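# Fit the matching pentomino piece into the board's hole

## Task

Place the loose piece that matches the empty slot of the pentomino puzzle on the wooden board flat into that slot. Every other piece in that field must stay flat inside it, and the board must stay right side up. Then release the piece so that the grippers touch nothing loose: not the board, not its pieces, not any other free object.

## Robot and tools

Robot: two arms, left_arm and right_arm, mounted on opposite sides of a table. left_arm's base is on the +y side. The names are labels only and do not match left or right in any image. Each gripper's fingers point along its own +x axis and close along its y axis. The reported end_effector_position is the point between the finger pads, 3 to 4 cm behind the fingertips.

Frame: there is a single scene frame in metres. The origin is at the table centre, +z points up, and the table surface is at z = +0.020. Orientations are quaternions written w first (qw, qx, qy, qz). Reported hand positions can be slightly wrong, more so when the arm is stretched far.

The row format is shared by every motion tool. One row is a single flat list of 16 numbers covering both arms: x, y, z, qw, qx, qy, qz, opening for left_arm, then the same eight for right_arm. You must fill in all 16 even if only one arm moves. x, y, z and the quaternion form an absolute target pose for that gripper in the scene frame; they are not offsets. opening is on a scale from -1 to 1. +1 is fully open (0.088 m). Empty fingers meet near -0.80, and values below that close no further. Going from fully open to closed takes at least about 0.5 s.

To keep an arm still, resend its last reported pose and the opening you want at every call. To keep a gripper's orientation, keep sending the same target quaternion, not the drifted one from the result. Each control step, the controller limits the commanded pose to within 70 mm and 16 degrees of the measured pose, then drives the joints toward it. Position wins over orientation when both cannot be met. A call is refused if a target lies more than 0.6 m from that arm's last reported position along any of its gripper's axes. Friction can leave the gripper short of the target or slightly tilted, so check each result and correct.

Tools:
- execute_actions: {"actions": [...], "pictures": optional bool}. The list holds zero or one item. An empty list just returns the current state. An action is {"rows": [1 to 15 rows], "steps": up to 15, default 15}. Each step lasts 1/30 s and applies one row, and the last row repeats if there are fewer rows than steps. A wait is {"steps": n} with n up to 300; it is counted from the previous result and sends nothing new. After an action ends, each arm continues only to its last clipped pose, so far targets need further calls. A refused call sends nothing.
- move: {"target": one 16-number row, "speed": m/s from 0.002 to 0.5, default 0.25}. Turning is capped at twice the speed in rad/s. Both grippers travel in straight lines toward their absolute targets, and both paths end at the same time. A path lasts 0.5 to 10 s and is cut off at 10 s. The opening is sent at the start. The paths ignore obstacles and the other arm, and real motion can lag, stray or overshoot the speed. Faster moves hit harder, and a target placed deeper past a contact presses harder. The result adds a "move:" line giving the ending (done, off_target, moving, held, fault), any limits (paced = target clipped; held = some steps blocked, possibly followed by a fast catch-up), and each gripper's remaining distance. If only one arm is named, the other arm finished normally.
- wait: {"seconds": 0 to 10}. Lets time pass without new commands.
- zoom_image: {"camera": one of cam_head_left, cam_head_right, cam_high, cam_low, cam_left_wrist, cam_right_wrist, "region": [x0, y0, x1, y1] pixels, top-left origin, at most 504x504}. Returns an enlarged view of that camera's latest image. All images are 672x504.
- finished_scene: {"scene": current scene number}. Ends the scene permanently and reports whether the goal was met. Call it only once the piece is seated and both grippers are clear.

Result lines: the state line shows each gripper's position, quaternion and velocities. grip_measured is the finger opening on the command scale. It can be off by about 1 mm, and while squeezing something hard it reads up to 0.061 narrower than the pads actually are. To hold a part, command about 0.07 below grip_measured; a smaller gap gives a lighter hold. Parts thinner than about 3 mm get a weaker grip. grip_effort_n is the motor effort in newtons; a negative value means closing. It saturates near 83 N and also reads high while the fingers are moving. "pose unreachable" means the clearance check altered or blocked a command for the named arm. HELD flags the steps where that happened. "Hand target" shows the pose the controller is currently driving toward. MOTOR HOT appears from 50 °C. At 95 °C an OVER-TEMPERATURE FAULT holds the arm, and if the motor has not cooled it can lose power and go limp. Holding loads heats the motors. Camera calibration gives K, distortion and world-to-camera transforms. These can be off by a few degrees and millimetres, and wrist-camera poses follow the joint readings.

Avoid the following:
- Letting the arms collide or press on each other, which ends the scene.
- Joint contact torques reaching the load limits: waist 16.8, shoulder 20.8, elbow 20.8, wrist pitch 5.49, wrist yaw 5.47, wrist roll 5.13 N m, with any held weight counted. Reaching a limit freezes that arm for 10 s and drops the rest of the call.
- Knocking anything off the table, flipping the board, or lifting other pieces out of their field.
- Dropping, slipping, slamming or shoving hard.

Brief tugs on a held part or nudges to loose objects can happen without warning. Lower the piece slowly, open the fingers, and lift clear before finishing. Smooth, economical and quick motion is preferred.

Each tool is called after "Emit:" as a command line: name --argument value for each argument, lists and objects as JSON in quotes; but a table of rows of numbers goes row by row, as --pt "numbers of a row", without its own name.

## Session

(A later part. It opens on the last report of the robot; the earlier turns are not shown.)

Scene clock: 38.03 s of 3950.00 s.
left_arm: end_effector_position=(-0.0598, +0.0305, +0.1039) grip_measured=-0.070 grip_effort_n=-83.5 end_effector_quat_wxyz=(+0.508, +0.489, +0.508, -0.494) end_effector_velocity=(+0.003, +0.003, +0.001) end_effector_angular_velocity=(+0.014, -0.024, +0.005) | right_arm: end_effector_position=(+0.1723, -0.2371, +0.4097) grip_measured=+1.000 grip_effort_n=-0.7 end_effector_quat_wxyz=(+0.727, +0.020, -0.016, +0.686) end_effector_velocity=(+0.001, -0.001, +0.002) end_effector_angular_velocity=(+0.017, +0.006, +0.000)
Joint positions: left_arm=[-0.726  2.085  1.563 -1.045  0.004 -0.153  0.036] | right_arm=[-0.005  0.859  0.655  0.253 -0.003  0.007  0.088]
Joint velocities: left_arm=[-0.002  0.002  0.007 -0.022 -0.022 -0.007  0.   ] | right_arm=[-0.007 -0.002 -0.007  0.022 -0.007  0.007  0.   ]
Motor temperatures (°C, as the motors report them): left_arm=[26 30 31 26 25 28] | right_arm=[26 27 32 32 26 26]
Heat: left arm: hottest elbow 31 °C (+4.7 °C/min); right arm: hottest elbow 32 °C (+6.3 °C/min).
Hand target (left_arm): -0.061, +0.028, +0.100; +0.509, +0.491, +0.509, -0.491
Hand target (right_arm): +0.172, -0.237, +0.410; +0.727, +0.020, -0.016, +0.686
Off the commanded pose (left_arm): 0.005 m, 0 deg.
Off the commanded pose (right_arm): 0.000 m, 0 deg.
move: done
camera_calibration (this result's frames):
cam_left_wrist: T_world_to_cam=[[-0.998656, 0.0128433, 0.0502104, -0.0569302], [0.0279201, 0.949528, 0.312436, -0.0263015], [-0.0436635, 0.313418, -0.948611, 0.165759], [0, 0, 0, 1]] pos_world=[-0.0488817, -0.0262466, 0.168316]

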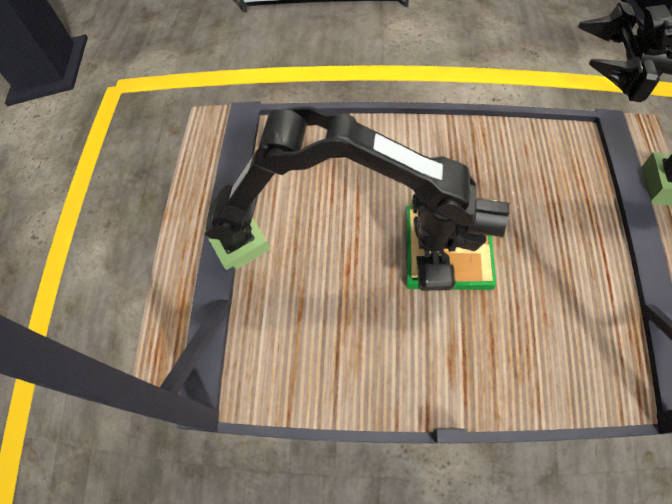

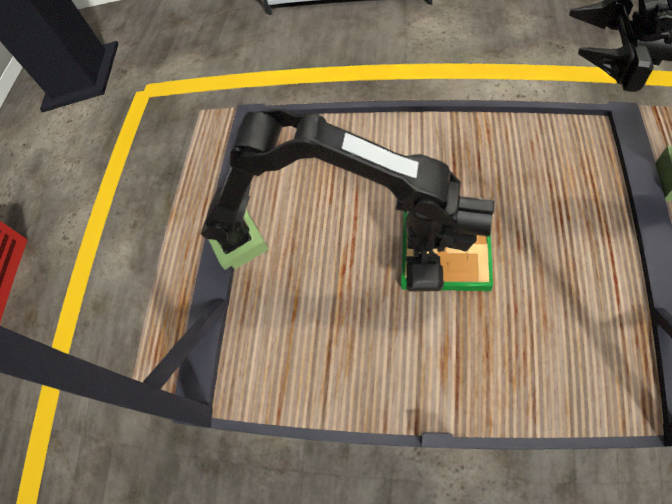

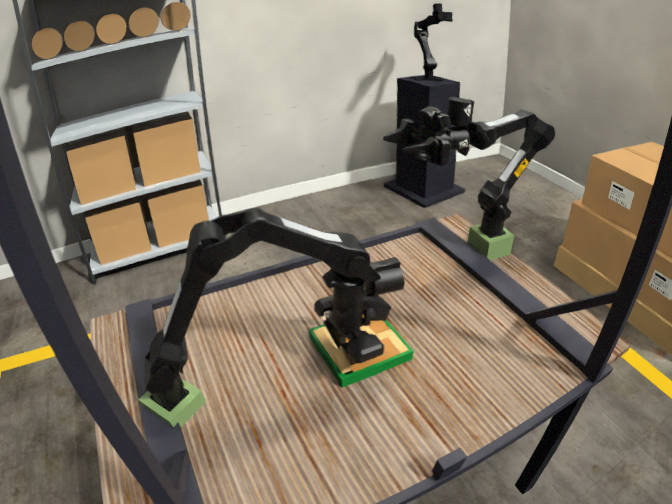

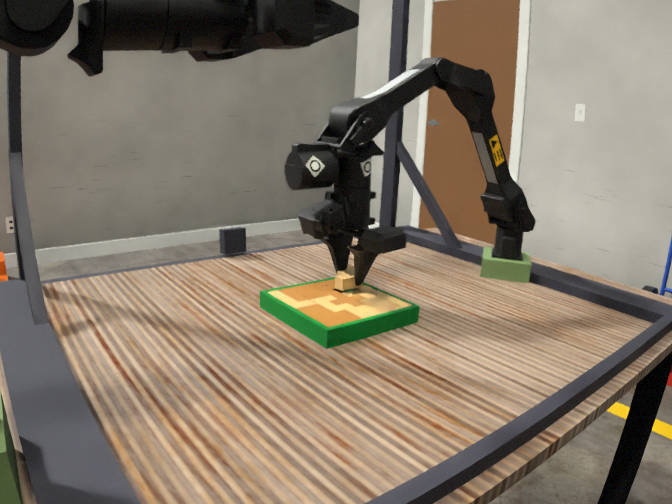

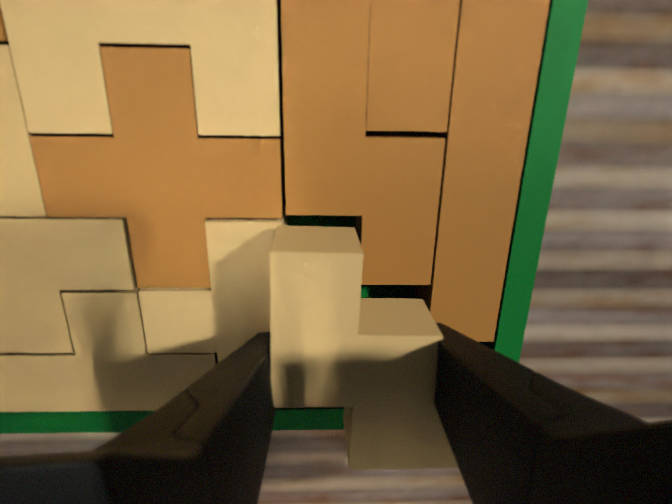

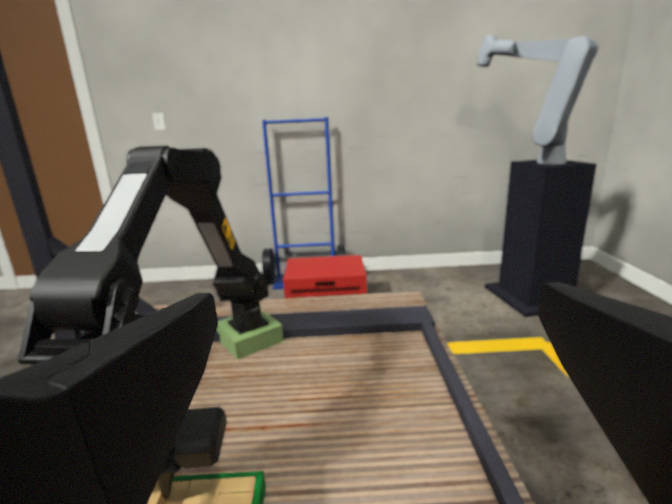

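Emit:
move --target '[-0.0632,0.027,0.097,0.509,0.491,0.509,-0.491,-0.12,0.172,-0.237,0.41,0.727,0.02,-0.016,0.686,1]' --speed 0.008

Scene clock: 40.87 s of 3950.00 s.
left_arm: end_effector_position=(-0.0620, +0.0294, +0.1008) grip_measured=-0.070 grip_effort_n=-83.5 end_effector_quat_wxyz=(+0.508, +0.489, +0.509, -0.493) end_effector_velocity=(+0.000, +0.002, +0.000) end_effector_angular_velocity=(+0.006, -0.008, +0.005) | right_arm: end_effector_position=(+0.1723, -0.2371, +0.4097) grip_measured=+1.000 grip_effort_n=-1.2 end_effector_quat_wxyz=(+0.727, +0.020, -0.016, +0.686) end_effector_velocity=(-0.000, -0.000, -0.005) end_effector_angular_velocity=(-0.022, -0.006, +0.005)
Joint positions: left_arm=[-0.732  2.094  1.564 -1.037  0.004 -0.159  0.036] | right_arm=[-0.005  0.859  0.655  0.253 -0.003  0.007  0.088]
Joint velocities: left_arm=[-0.002 -0.002 -0.002 -0.007 -0.007 -0.007 -0.   ] | right_arm=[-0.002 -0.002 -0.002 -0.022 -0.007 -0.007  0.   ]
Motor temperatures (°C, as the motors report them): left_arm=[26 30 31 26 25 28] | right_arm=[26 27 32 33 26 26]
Heat: left arm: hottest elbow 31 °C (+4.4 °C/min); right arm: hottest wrist pitch 33 °C (+7.3 °C/min).
Hand target (left_arm): -0.063, +0.027, +0.097; +0.509, +0.491, +0.509, -0.491
Hand target (right_arm): +0.172, -0.237, +0.410; +0.727, +0.020, -0.016, +0.686
Off the commanded pose (left_arm): 0.005 m, 0 deg.
Off the commanded pose (right_arm): 0.000 m, 0 deg.
move: done
camera_calibration (this result's frames):
cam_left_wrist: T_world_to_cam=[[-0.998669, 0.012042, 0.05015, -0.0589805], [0.0271739, 0.949304, 0.313183, -0.0243348], [-0.0438362, 0.314129, -0.948368, 0.162971], [0, 0, 0, 1]] pos_world=[-0.0510967, -0.0273825, 0.165135]

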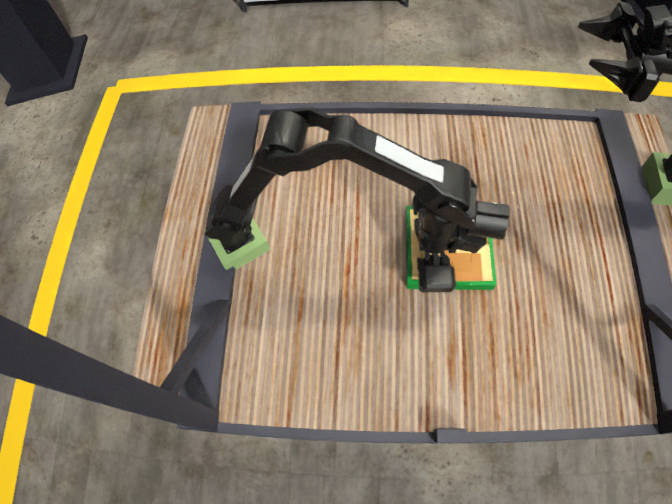

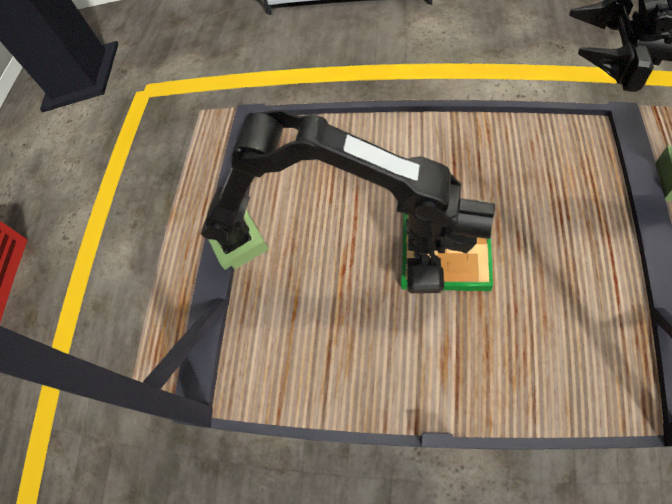

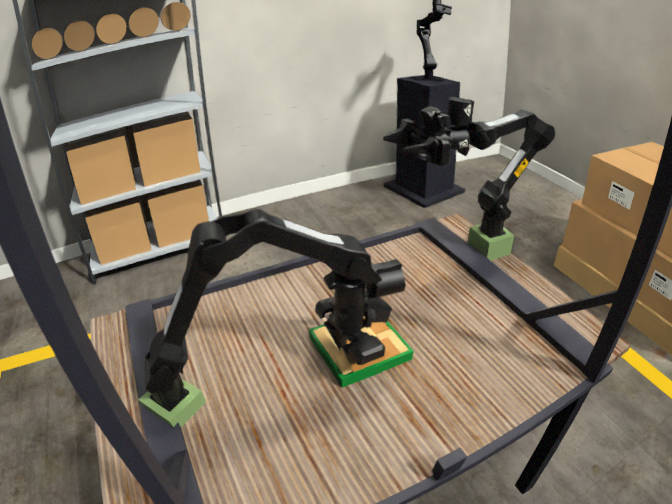

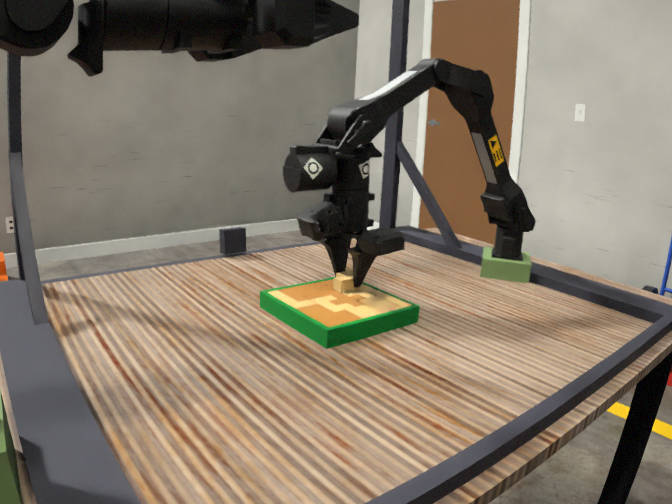

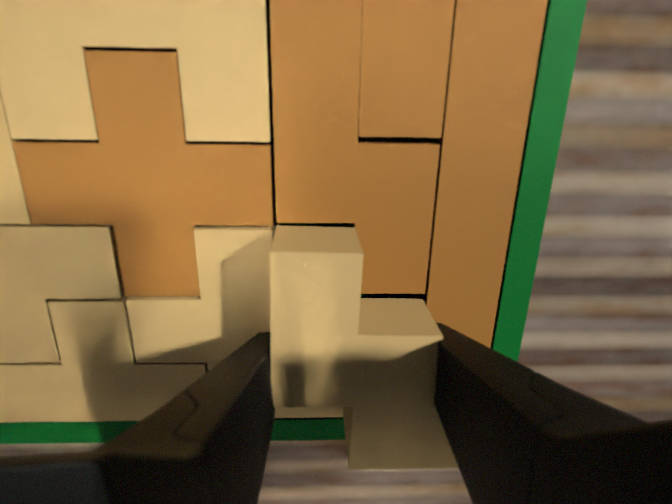

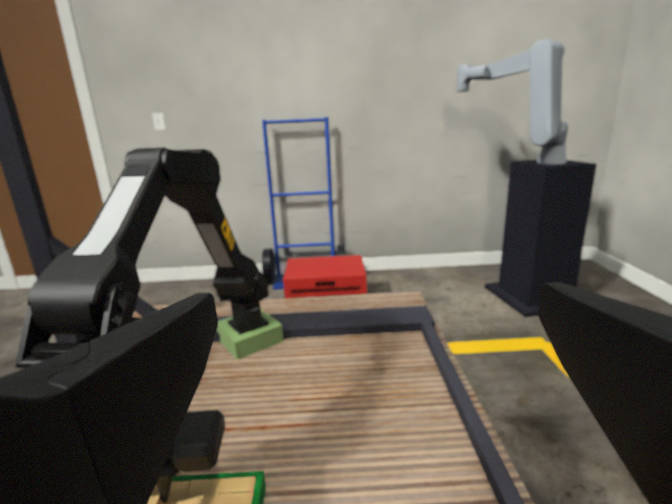

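Emit:
move --target '[-0.0632,0.027,0.092,0.509,0.491,0.509,-0.491,-0.12,0.172,-0.237,0.41,0.727,0.02,-0.016,0.686,1]' --speed 0.008

Emit:
move --target '[-0.0632,0.027,0.092,0.509,0.491,0.509,-0.491,0.2,0.172,-0.237,0.41,0.727,0.02,-0.016,0.686,1]'

Emit:
move --target '[-0.0632,0.05,0.16,0.509,0.491,0.509,-0.491,0.2,0.172,-0.237,0.41,0.727,0.02,-0.016,0.686,1]' --speed 0.1

Scene clock: 45.43 s of 3950.00 s.
left_arm: end_effector_position=(-0.0624, +0.0261, +0.1003) grip_measured=-0.070 grip_effort_n=-83.5 end_effector_quat_wxyz=(+0.511, +0.485, +0.506, -0.497) end_effector_velocity=(-0.001, -0.006, -0.003) end_effector_angular_velocity=(-0.028, -0.004, -0.010) | right_arm: end_effector_position=(+0.1723, -0.2371, +0.4097) grip_measured=+1.000 grip_effort_n=-1.2 end_effector_quat_wxyz=(+0.727, +0.020, -0.016, +0.686) end_effector_velocity=(-0.000, -0.000, -0.002) end_effector_angular_velocity=(-0.009, -0.022, +0.004)
Joint positions: left_arm=[-0.732  2.095  1.565 -1.023  0.004 -0.159  0.036] | right_arm=[-0.005  0.859  0.655  0.253 -0.003  0.007  0.088]
Joint velocities: left_arm=[-0.002  0.002 -0.007  0.037 -0.007  0.007 -0.   ] | right_arm=[-0.002 -0.002 -0.002 -0.007 -0.007 -0.022  0.   ]
Motor temperatures (°C, as the motors report them): left_arm=[26 31 31 26 25 28] | right_arm=[26 27 33 33 26 26]
Heat: left arm: hottest shoulder 31 °C (+4.0 °C/min); right arm: hottest elbow 33 °C (+6.6 °C/min).
Hand target (left_arm): -0.063, +0.027, +0.092; +0.509, +0.491, +0.509, -0.491
Hand target (right_arm): +0.172, -0.237, +0.410; +0.727, +0.020, -0.016, +0.686
Off the commanded pose (left_arm): 0.008 m, 1 deg.
Off the commanded pose (right_arm): 0.000 m, 0 deg.
After step 90, 0.20 s passed at rest.
move: done
camera_calibration (this result's frames):
cam_left_wrist: T_world_to_cam=[[-0.998586, 0.0123549, 0.0516996, -0.0594844], [0.0273379, 0.953492, 0.300175, -0.0199051], [-0.0455866, 0.301164, -0.952482, 0.164189], [0, 0, 0, 1]] pos_world=[-0.0513713, -0.0297335, 0.165438]

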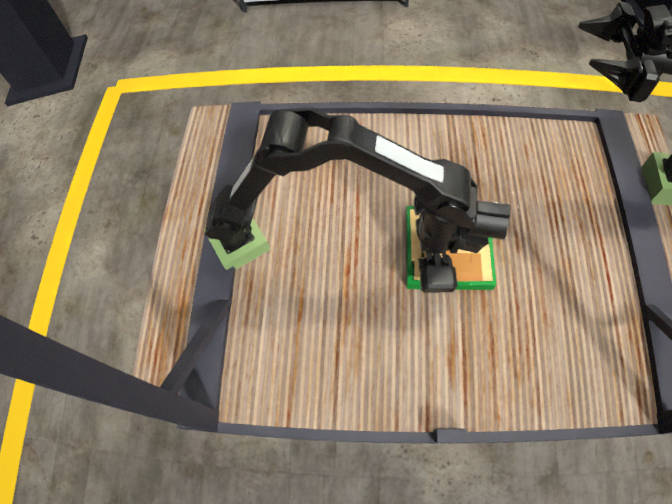

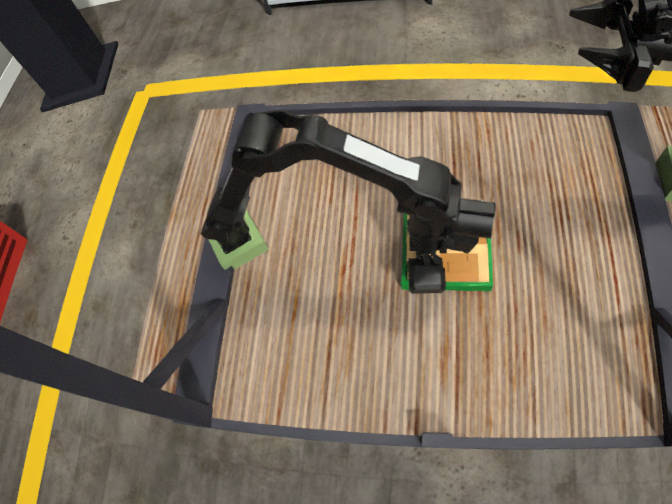

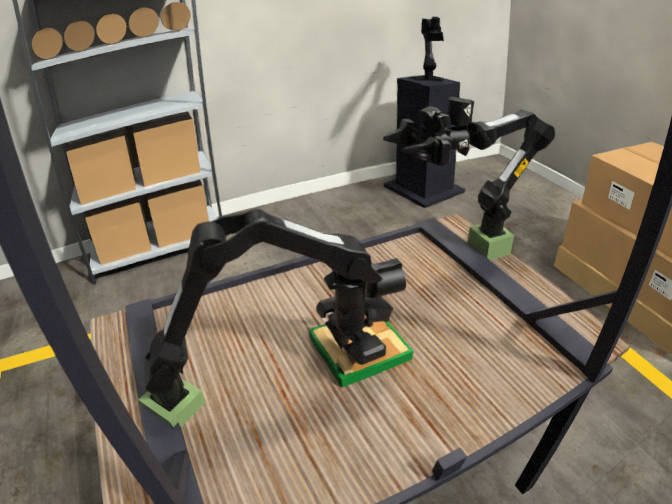

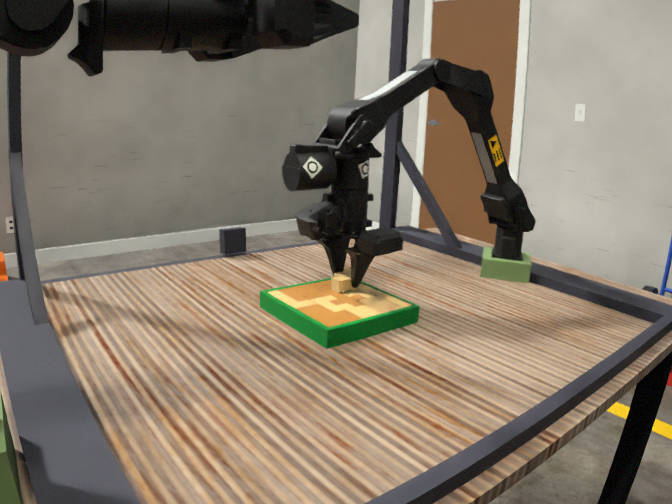

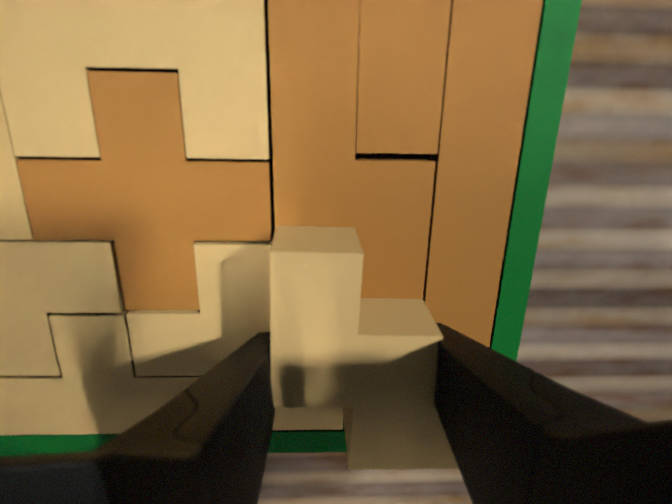

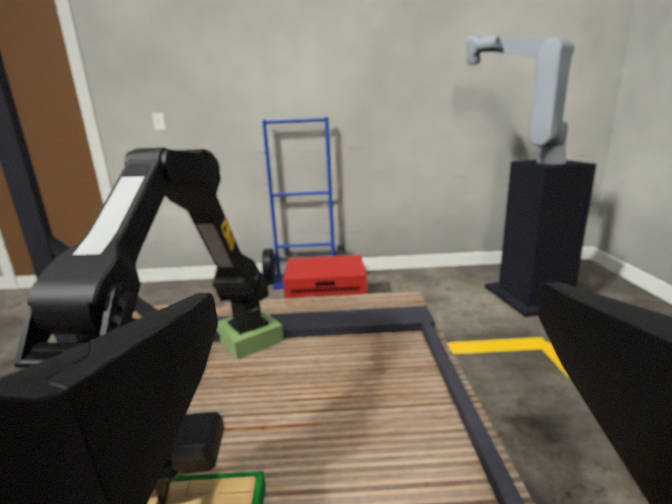

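Scene clock: 46.13 s of 3950.00 s.
left_arm: end_effector_position=(-0.0625, +0.0258, +0.0990) grip_measured=+0.196 grip_effort_n=14.7 end_effector_quat_wxyz=(+0.511, +0.486, +0.506, -0.497) end_effector_velocity=(-0.001, +0.006, -0.002) end_effector_angular_velocity=(+0.028, +0.004, +0.005) | right_arm: end_effector_position=(+0.1723, -0.2371, +0.4097) grip_measured=+1.000 grip_effort_n=-1.2 end_effector_quat_wxyz=(+0.727, +0.020, -0.016, +0.686) end_effector_velocity=(+0.002, -0.001, +0.001) end_effector_angular_velocity=(+0.008, +0.007, -0.009)
Joint positions: left_arm=[-0.732  2.099  1.565 -1.02   0.004 -0.159  0.049] | right_arm=[-0.005  0.859  0.655  0.253 -0.003  0.007  0.088]
Joint velocities: left_arm=[-0.002  0.002 -0.002 -0.022  0.007 -0.007  0.   ] | right_arm=[-0.002 -0.002 -0.002  0.007  0.007  0.007  0.   ]
Motor temperatures (°C, as the motors report them): left_arm=[26 31 31 26 25 28] | right_arm=[26 27 33 33 26 26]
Heat: left arm: hottest shoulder 31 °C (+3.9 °C/min); right arm: hottest elbow 33 °C (+6.5 °C/min).
Hand target (left_arm): -0.063, +0.027, +0.092; +0.509, +0.491, +0.509, -0.491
Hand target (right_arm): +0.172, -0.237, +0.410; +0.727, +0.020, -0.016, +0.686
Off the commanded pose (left_arm): 0.007 m, 1 deg.
Off the commanded pose (right_arm): 0.000 m, 0 deg.
move: done
camera_calibration (this result's frames):
cam_left_wrist: T_world_to_cam=[[-0.998591, 0.0123158, 0.0516139, -0.05945], [0.0273092, 0.953265, 0.300899, -0.0192371], [-0.0454959, 0.301885, -0.952258, 0.163036], [0, 0, 0, 1]] pos_world=[-0.0514234, -0.0301478, 0.164109]

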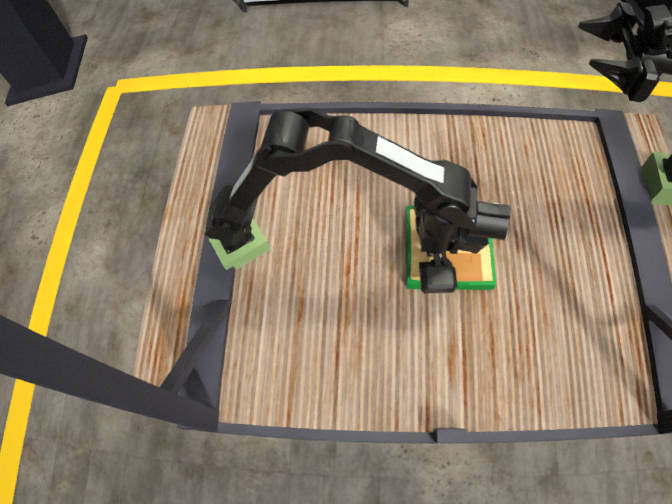

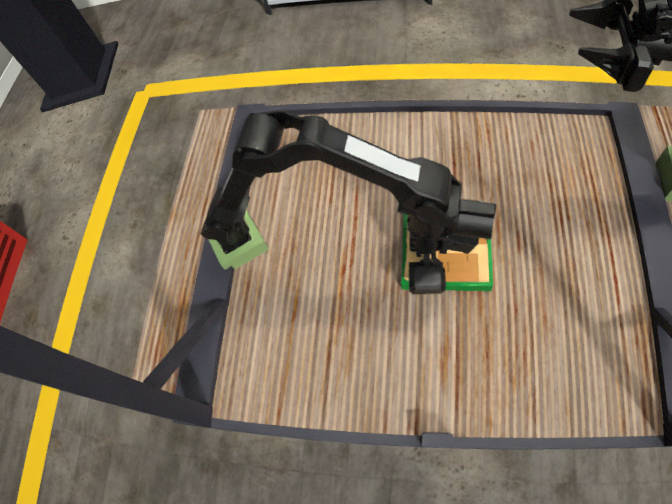

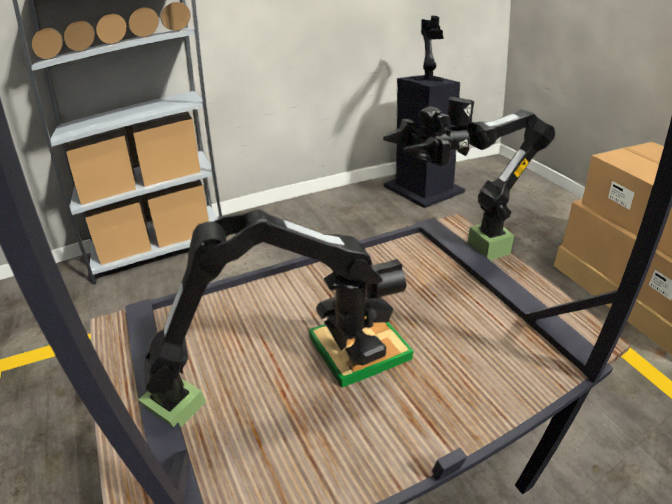

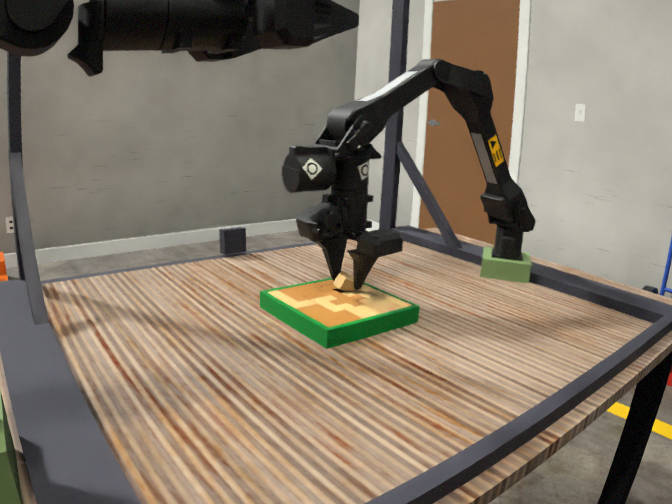

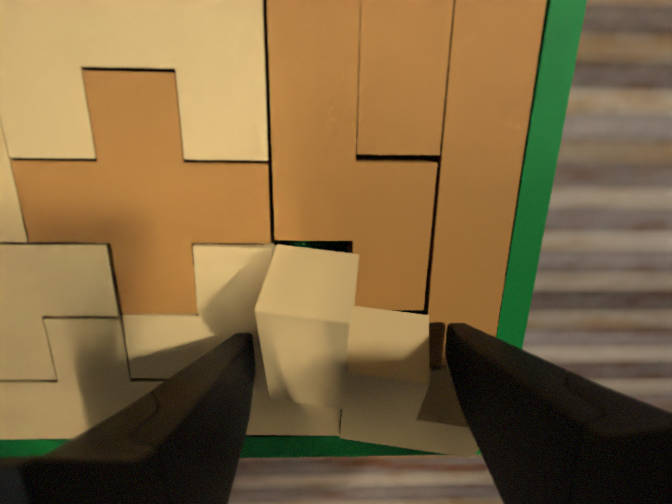

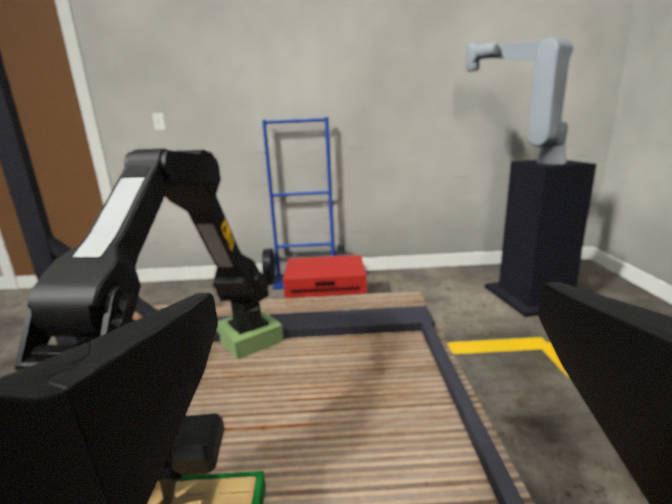

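Scene clock: 47.20 s of 3950.00 s.
left_arm: end_effector_position=(-0.0618, +0.0518, +0.1537) grip_measured=+0.197 grip_effort_n=15.1 end_effector_quat_wxyz=(+0.504, +0.495, +0.513, -0.488) end_effector_velocity=(-0.001, +0.006, +0.002) end_effector_angular_velocity=(+0.016, -0.010, -0.000) | right_arm: end_effector_position=(+0.1723, -0.2371, +0.4097) grip_measured=+1.000 grip_effort_n=-0.7 end_effector_quat_wxyz=(+0.727, +0.020, -0.016, +0.686) end_effector_velocity=(+0.000, +0.001, -0.007) end_effector_angular_velocity=(-0.028, -0.020, -0.006)
Joint positions: left_arm=[-0.738  1.982  1.613 -1.218  0.004 -0.166  0.049] | right_arm=[-0.005  0.859  0.655  0.253 -0.003  0.007  0.088]
Joint velocities: left_arm=[-0.007 -0.007 -0.002 -0.022 -0.007 -0.007  0.   ] | right_arm=[ 0.002  0.002 -0.002 -0.022  0.007 -0.022  0.   ]
Motor temperatures (°C, as the motors report them): left_arm=[26 31 31 26 25 28] | right_arm=[26 27 33 33 26 26]
Heat: left arm: hottest shoulder 31 °C (+3.8 °C/min); right arm: hottest elbow 33 °C (+6.4 °C/min).
Hand target (left_arm): -0.063, +0.050, +0.160; +0.509, +0.491, +0.509, -0.491
Hand target (right_arm): +0.172, -0.237, +0.410; +0.727, +0.020, -0.016, +0.686
Off the commanded pose (left_arm): 0.007 m, 1 deg.
Off the commanded pose (right_arm): 0.000 m, 0 deg.
move: done
camera_calibration (this result's frames):
cam_left_wrist: T_world_to_cam=[[-0.9988, 0.0106963, 0.0477864, -0.0612338], [0.0259772, 0.942961, 0.331889, -0.0648129], [-0.0415108, 0.332732, -0.942107, 0.20432], [0, 0, 0, 1]] pos_world=[-0.0509952, -0.00621278, 0.216928]

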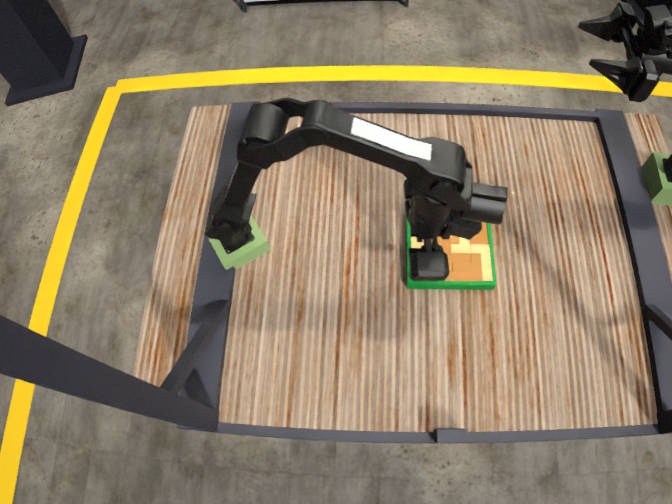

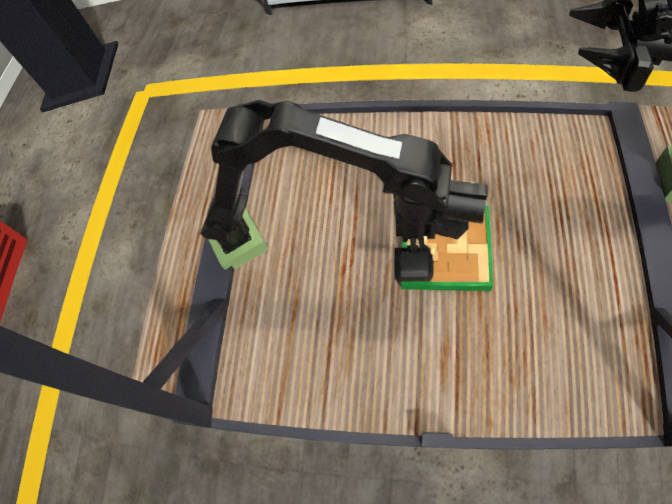

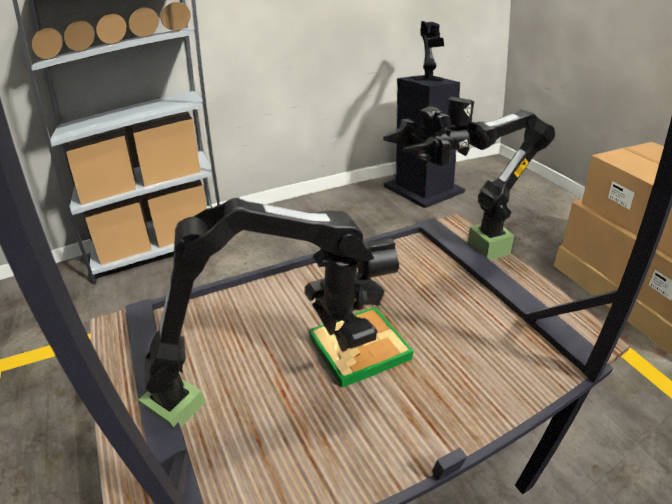

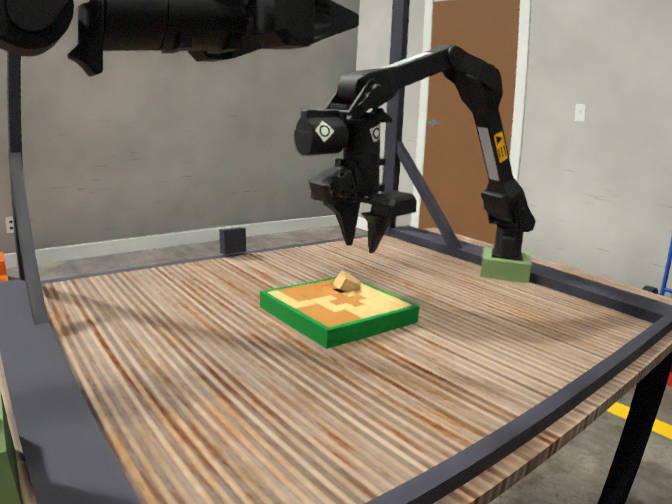

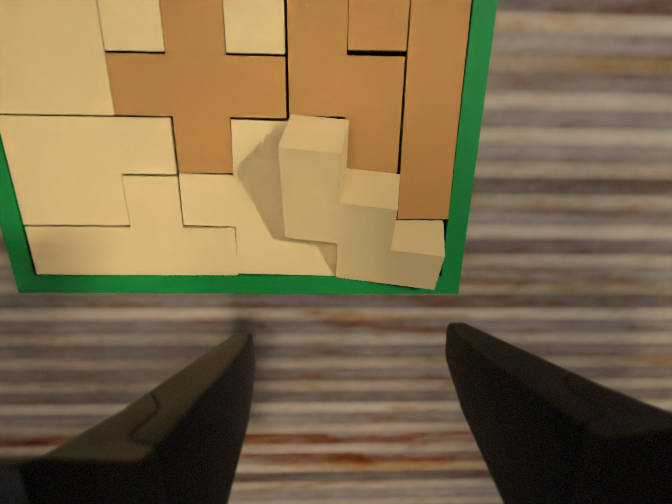

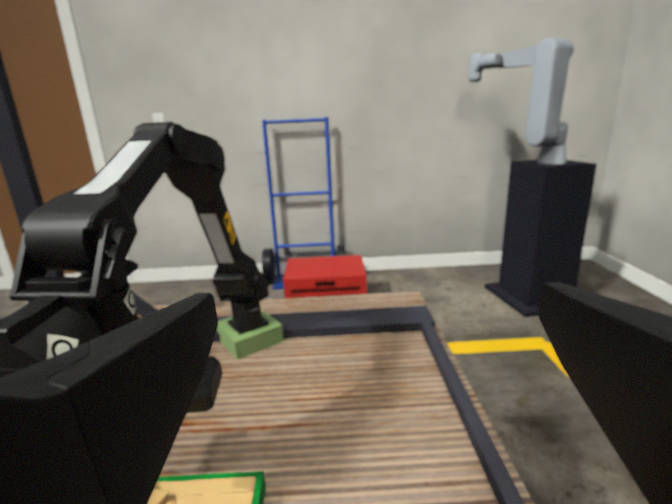

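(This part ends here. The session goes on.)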